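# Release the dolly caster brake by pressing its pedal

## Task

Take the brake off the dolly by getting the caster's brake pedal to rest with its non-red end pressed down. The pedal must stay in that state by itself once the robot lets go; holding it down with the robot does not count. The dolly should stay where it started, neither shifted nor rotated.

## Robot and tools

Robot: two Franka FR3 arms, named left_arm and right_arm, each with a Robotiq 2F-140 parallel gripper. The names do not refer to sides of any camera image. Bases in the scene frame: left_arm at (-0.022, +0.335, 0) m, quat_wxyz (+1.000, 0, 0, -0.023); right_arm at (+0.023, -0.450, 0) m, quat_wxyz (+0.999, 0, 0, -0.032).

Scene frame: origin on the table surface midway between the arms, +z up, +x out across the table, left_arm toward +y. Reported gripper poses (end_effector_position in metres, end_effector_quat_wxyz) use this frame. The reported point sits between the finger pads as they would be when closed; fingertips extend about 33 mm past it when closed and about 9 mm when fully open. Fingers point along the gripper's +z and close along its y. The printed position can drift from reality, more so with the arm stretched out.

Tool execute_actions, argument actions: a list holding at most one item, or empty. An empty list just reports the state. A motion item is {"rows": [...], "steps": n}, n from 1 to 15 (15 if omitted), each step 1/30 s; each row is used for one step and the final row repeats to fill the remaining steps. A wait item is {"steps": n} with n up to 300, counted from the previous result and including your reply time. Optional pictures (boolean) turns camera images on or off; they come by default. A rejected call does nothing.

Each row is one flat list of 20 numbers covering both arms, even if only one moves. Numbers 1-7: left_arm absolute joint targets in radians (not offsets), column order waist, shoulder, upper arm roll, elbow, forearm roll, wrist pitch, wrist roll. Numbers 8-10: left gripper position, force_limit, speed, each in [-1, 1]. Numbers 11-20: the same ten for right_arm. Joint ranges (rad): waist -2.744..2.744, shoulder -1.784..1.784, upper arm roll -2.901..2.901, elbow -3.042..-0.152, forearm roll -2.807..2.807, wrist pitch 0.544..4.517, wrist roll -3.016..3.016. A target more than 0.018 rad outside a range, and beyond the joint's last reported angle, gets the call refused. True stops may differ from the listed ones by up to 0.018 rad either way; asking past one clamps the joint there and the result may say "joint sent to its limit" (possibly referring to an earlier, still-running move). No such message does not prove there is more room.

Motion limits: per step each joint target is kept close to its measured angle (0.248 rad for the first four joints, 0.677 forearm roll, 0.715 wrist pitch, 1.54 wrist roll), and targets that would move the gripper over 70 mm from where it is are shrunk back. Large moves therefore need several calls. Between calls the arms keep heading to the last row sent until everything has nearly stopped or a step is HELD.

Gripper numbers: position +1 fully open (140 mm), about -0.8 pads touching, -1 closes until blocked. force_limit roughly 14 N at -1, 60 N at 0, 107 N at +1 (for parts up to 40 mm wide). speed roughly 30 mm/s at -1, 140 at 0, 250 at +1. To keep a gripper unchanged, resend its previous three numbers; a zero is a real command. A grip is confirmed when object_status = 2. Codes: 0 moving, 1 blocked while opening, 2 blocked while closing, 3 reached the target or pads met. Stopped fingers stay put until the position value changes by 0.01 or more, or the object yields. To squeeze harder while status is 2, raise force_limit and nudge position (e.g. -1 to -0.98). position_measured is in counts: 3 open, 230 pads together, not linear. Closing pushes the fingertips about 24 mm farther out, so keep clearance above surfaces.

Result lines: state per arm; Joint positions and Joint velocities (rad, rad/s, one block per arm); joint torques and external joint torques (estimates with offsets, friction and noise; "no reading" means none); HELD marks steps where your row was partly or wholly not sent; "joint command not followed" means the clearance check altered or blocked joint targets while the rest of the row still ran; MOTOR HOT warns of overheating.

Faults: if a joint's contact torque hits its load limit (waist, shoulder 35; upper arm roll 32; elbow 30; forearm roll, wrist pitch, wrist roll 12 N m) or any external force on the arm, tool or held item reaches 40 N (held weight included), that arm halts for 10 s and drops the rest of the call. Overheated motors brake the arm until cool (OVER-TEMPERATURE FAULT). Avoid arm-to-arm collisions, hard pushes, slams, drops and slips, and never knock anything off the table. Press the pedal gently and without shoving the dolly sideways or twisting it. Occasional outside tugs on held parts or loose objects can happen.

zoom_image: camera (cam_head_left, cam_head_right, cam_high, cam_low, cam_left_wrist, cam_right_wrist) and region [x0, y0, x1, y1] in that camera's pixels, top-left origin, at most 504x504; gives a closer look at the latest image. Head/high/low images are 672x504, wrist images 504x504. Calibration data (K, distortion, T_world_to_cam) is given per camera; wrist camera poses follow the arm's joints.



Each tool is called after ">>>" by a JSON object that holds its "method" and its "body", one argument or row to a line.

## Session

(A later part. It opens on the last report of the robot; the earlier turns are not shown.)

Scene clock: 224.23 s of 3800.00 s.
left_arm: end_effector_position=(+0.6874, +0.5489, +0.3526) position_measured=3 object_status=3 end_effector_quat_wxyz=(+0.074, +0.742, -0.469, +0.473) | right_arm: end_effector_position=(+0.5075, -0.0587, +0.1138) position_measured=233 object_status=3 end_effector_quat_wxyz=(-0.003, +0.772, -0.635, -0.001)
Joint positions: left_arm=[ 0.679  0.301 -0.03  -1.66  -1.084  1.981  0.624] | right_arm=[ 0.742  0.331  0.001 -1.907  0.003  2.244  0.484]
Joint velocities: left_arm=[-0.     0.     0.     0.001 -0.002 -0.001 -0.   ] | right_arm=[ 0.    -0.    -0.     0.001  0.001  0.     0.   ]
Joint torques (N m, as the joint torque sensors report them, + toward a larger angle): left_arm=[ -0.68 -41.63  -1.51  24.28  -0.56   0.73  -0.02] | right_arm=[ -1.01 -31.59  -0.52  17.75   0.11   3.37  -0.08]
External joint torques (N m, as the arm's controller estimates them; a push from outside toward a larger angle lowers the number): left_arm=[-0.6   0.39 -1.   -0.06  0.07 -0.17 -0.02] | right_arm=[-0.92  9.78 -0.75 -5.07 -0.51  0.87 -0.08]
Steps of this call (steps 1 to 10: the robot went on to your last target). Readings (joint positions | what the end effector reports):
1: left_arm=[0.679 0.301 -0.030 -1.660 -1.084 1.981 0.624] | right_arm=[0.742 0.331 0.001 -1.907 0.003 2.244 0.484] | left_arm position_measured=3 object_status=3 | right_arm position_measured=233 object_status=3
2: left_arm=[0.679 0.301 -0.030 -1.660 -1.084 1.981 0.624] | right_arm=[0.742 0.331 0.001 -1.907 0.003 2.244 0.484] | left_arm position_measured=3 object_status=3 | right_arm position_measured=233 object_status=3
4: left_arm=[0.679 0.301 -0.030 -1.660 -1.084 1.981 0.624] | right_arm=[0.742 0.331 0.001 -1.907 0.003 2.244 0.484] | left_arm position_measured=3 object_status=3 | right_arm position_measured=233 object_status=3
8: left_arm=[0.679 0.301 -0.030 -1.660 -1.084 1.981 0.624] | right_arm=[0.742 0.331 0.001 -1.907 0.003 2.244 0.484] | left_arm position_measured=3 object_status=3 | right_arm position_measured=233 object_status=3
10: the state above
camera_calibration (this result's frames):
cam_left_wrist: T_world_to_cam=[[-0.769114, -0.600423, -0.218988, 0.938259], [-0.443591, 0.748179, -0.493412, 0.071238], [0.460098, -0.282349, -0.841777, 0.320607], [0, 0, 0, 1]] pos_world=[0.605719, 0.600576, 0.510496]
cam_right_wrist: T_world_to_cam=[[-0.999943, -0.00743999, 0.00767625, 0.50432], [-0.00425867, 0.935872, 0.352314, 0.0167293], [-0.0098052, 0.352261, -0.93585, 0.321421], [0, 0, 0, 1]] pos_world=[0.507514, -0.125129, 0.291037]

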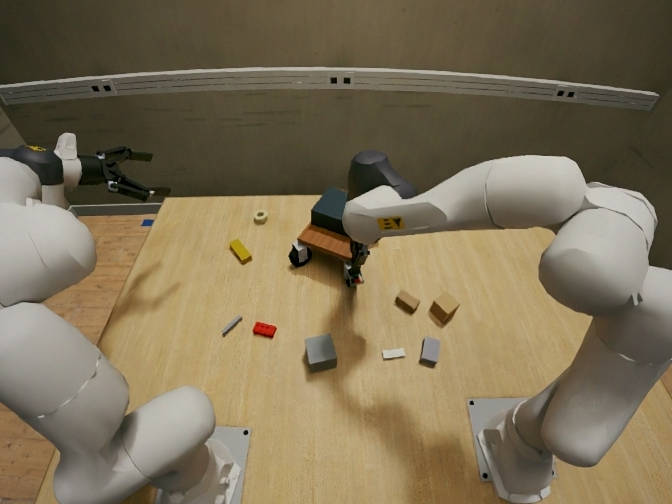

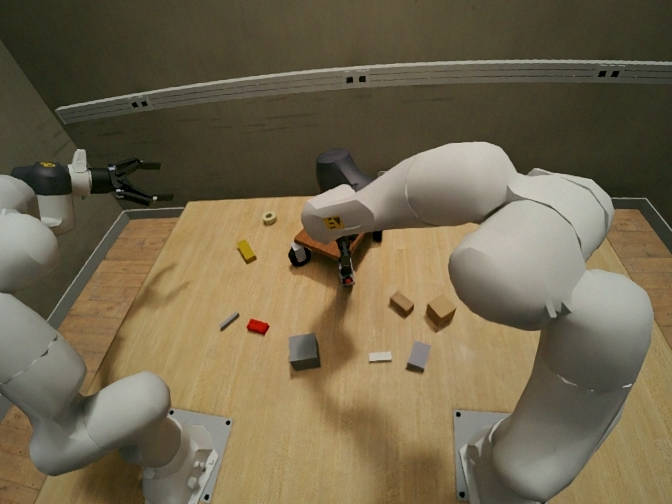

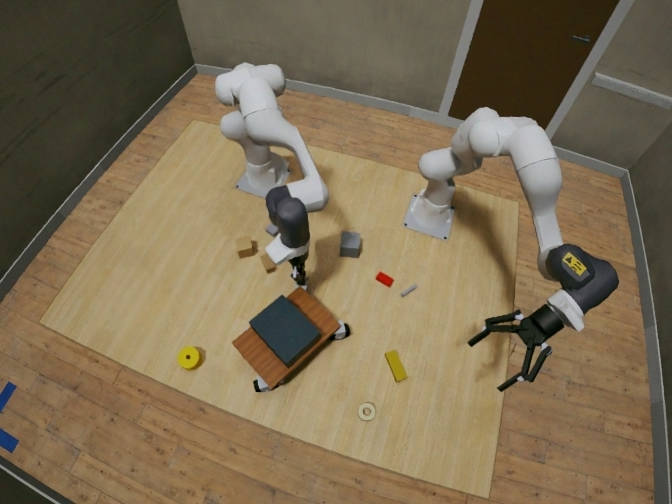

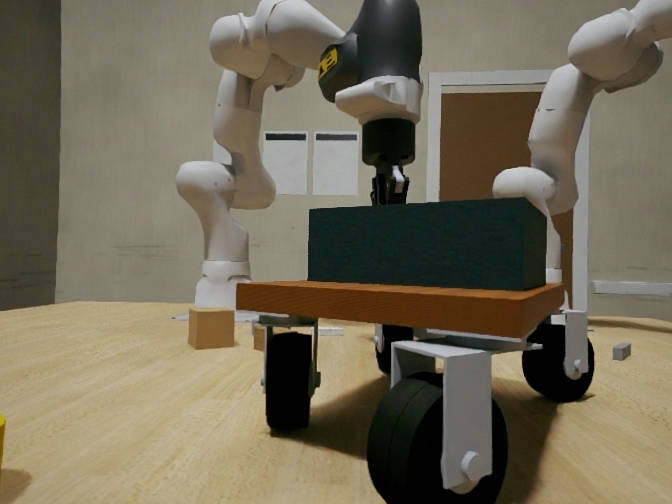

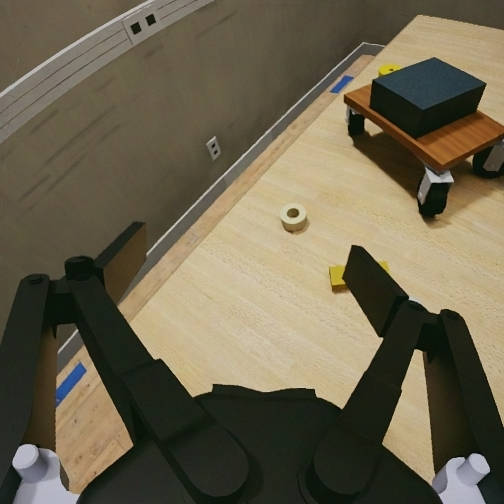

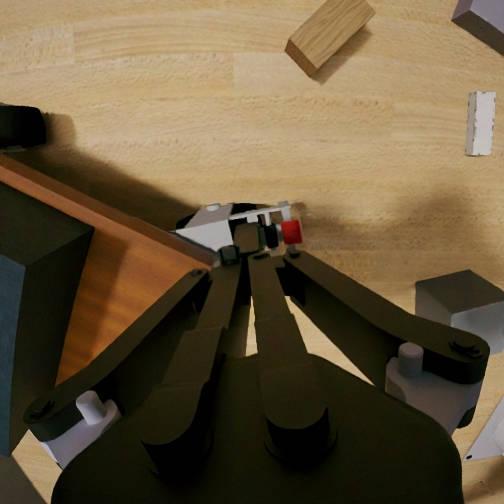

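>>> {"method": "execute_actions", "body": {
  "actions": [
    {"rows":[[0.679,0.301,-0.03,-1.66,-1.084,1.981,0.624,1,0,0, 0.741,0.328,0,-1.906,0,2.238,0.48,-1,0,0.5],[0.679,0.301,-0.03,-1.66,-1.084,1.981,0.624,1,0,0, 0.741,0.32,0,-1.902,0,2.22,0.48,-1,0,0.5],[0.679,0.301,-0.03,-1.66,-1.084,1.981,0.624,1,0,0, 0.741,0.31,0,-1.897,0,2.19,0.48,-1,0,0.5],[0.679,0.301,-0.03,-1.66,-1.084,1.981,0.624,1,0,0, 0.741,0.295,0,-1.89,0,2.16,0.48,-1,0,0.5],[0.679,0.301,-0.03,-1.66,-1.084,1.981,0.624,1,0,0, 0.741,0.28,0,-1.882,0,2.143,0.48,-1,0,0.5],[0.679,0.301,-0.03,-1.66,-1.084,1.981,0.624,1,0,0, 0.741,0.27,0,-1.877,0,2.143,0.48,-1,0,0.5],[0.679,0.301,-0.03,-1.66,-1.084,1.981,0.624,1,0,0, 0.741,0.27,0,-1.877,0,2.143,0.48,-1,0,0.5],[0.679,0.301,-0.03,-1.66,-1.084,1.981,0.624,1,0,0, 0.741,0.27,0,-1.877,0,2.143,0.48,-1,0,0.5],[0.679,0.301,-0.03,-1.66,-1.084,1.981,0.624,1,0,0, 0.70,0.24,0,-1.92,0,2.16,0.44,1,0,0.5],[0.679,0.301,-0.03,-1.66,-1.084,1.981,0.624,1,0,0, 0.66,0.18,0,-2.02,0,2.2,0.40,1,0,0.5],[0.679,0.301,-0.03,-1.66,-1.084,1.981,0.624,1,0,0, 0.617,0.12,0,-2.14,0,2.26,0.36,1,0,0.5]],"steps":15}
  ],
  "pictures": false
}}

>>> {"method": "execute_actions", "body": {
  "actions": [
    {"steps":25}
  ]
}}

Scene clock: 274.00 s of 3800.00 s.
left_arm: end_effector_position=(+0.6874, +0.5489, +0.3526) position_measured=3 object_status=3 end_effector_quat_wxyz=(+0.074, +0.742, -0.469, +0.473) | right_arm: end_effector_position=(+0.4969, -0.1527, +0.1412) position_measured=172 object_status=0 end_effector_quat_wxyz=(+0.007, +0.751, -0.661, -0.003)
Joint positions: left_arm=[ 0.679  0.301 -0.03  -1.66  -1.084  1.981  0.624] | right_arm=[ 0.628  0.135 -0.004 -2.106  0.003  2.226  0.431]
Joint velocities: left_arm=[-0.002  0.    -0.001  0.001  0.001 -0.001  0.   ] | right_arm=[-0.299 -0.18  -0.122 -0.458  0.001  0.161 -0.21 ]
Joint torques (N m, as the joint torque sensors report them, + toward a larger angle): left_arm=[ -1.08 -41.4   -1.5   24.41  -0.58   0.68  -0.01] | right_arm=[  7.98 -34.38   7.71  25.64   0.11   3.49  -0.3 ]
External joint torques (N m, as the arm's controller estimates them; a push from outside toward a larger angle lowers the number): left_arm=[-1.08  0.51 -1.05  0.12  0.04 -0.23 -0.01] | right_arm=[-1.57 -0.03 -1.37  0.22 -0.65  0.51 -0.29]
Steps of this call (steps 1 to 15: the robot went on to your last target; steps 16 to 90: nothing new was sent; then 46.27 s passed at rest; steps 91 to 105: all 15 steps of this action). Readings (joint positions | what the end effector reports):
91: left_arm=[0.679 0.301 -0.030 -1.660 -1.084 1.981 0.624] | right_arm=[0.742 0.331 0.001 -1.907 0.003 2.243 0.484] | left_arm position_measured=3 object_status=3 | right_arm position_measured=233 object_status=3
92: left_arm=[0.679 0.301 -0.030 -1.660 -1.084 1.981 0.624] | right_arm=[0.742 0.329 0.001 -1.907 0.003 2.240 0.484] | left_arm position_measured=3 object_status=3 | right_arm position_measured=233 object_status=3
94: left_arm=[0.679 0.301 -0.030 -1.660 -1.084 1.981 0.624] | right_arm=[0.742 0.321 0.001 -1.903 0.003 2.220 0.484] | left_arm position_measured=3 object_status=3 | right_arm position_measured=233 object_status=3
98: left_arm=[0.679 0.301 -0.030 -1.660 -1.084 1.981 0.624] | right_arm=[0.742 0.283 0.001 -1.884 0.003 2.179 0.484] | left_arm position_measured=3 object_status=3 | right_arm position_measured=233 object_status=3
105: the state above

Scene clock: 274.83 s of 3800.00 s.
left_arm: end_effector_position=(+0.6874, +0.5489, +0.3526) position_measured=3 object_status=3 end_effector_quat_wxyz=(+0.074, +0.742, -0.469, +0.473) | right_arm: end_effector_position=(+0.4967, -0.1595, +0.1373) position_measured=3 object_status=3 end_effector_quat_wxyz=(+0.001, +0.767, -0.642, -0.001)
Joint positions: left_arm=[ 0.679  0.301 -0.03  -1.66  -1.084  1.981  0.624] | right_arm=[ 0.616  0.122 -0.002 -2.138  0.003  2.257  0.371]
Joint velocities: left_arm=[-0.  0.  0.  0. -0. -0.  0.] | right_arm=[-0.001 -0.001 -0.    -0.     0.     0.002 -0.013]
Joint torques (N m, as the joint torque sensors report them, + toward a larger angle): left_arm=[ -0.55 -41.59  -1.44  24.36  -0.6    0.68  -0.05] | right_arm=[  0.21 -34.74   0.98  21.73   0.11   3.    -0.27]
External joint torques (N m, as the arm's controller estimates them; a push from outside toward a larger angle lowers the number): left_arm=[-0.65  0.31 -1.08  0.08  0.02 -0.24 -0.05] | right_arm=[ 0.24 -0.3   0.91 -0.81 -0.5   0.53 -0.27]
Steps of this call (steps 1 to 25: the robot went on to your last target). Readings (joint positions | what the end effector reports):
1: left_arm=[0.679 0.301 -0.030 -1.660 -1.084 1.981 0.624] | right_arm=[0.621 0.131 -0.007 -2.118 0.003 2.231 0.424] | left_arm position_measured=3 object_status=3 | right_arm position_measured=161 object_status=0
2: left_arm=[0.679 0.301 -0.030 -1.660 -1.084 1.981 0.624] | right_arm=[0.616 0.128 -0.008 -2.126 0.003 2.235 0.418] | left_arm position_measured=3 object_status=3 | right_arm position_measured=151 object_status=0
4: left_arm=[0.679 0.301 -0.030 -1.660 -1.084 1.981 0.624] | right_arm=[0.615 0.126 -0.007 -2.134 0.003 2.242 0.408] | left_arm position_measured=3 object_status=3 | right_arm position_measured=130 object_status=0
8: left_arm=[0.679 0.301 -0.030 -1.660 -1.084 1.981 0.624] | right_arm=[0.616 0.123 -0.002 -2.138 0.003 2.250 0.393] | left_arm position_measured=3 object_status=3 | right_arm position_measured=88 object_status=0
25: the state above
camera_calibration (this result's frames):
cam_right_wrist: T_world_to_cam=[[-0.999864, 0.0087232, 0.013969, 0.494339], [0.0130313, 0.93771, 0.347174, 0.0951756], [-0.0100704, 0.347309, -0.937697, 0.378418], [0, 0, 0, 1]] pos_world=[0.496842, -0.224987, 0.314893]

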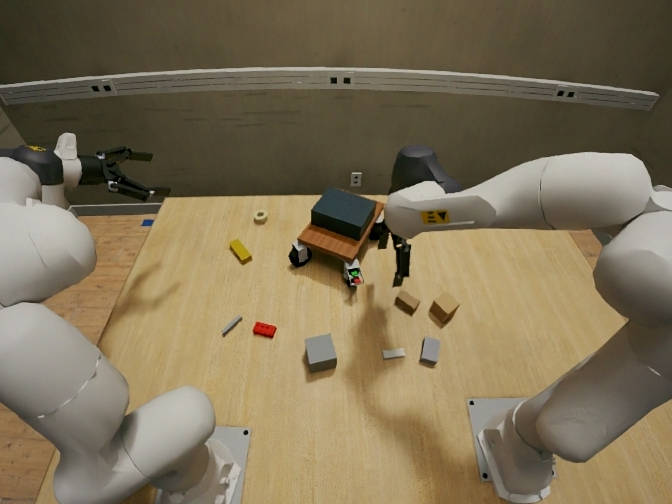

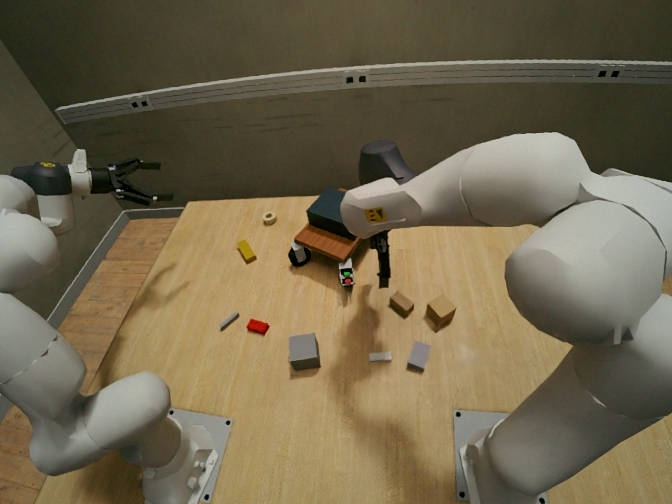

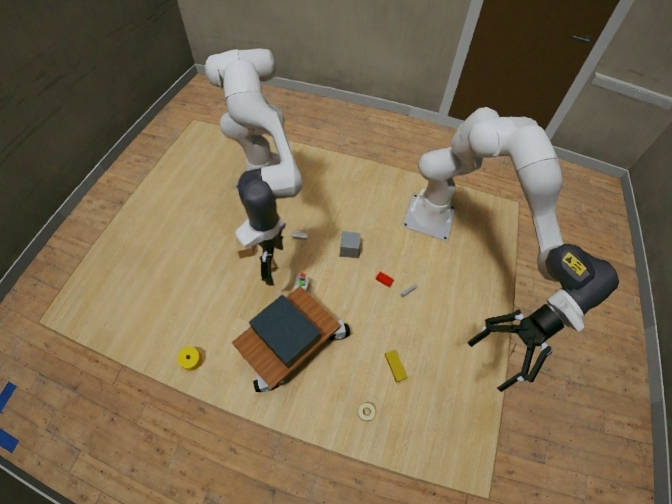

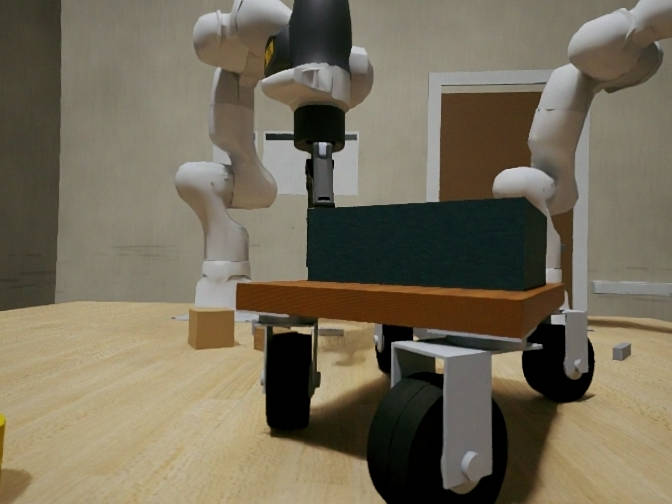

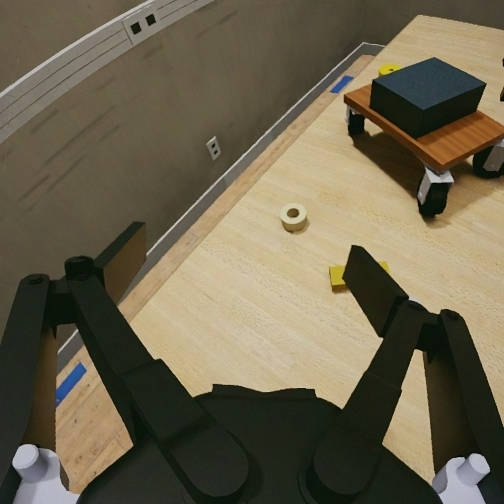

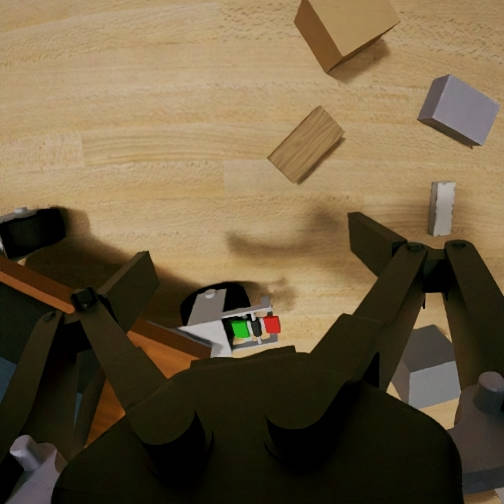

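>>> {"method": "zoom_image", "body": {
  "camera": "cam_right_wrist",
  "region": [200, 280, 300, 360]
}}

Region (200, 280, 300, 360) of cam_right_wrist's 504x504 image, scaled by 5.040, with more detail than that image has; it fills the top 403 rows of this view, and the rest is white.

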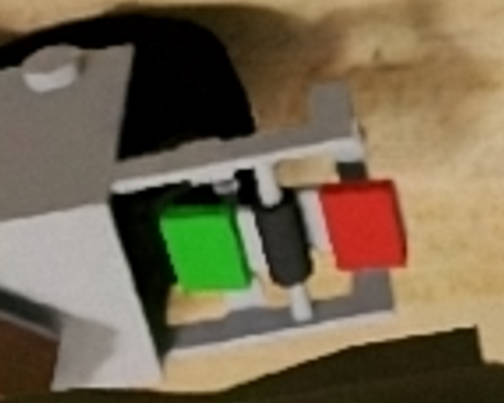

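>>> {"method": "finished_scene", "body": {
  "scene": 1
}}

The scene is finished: the task was done.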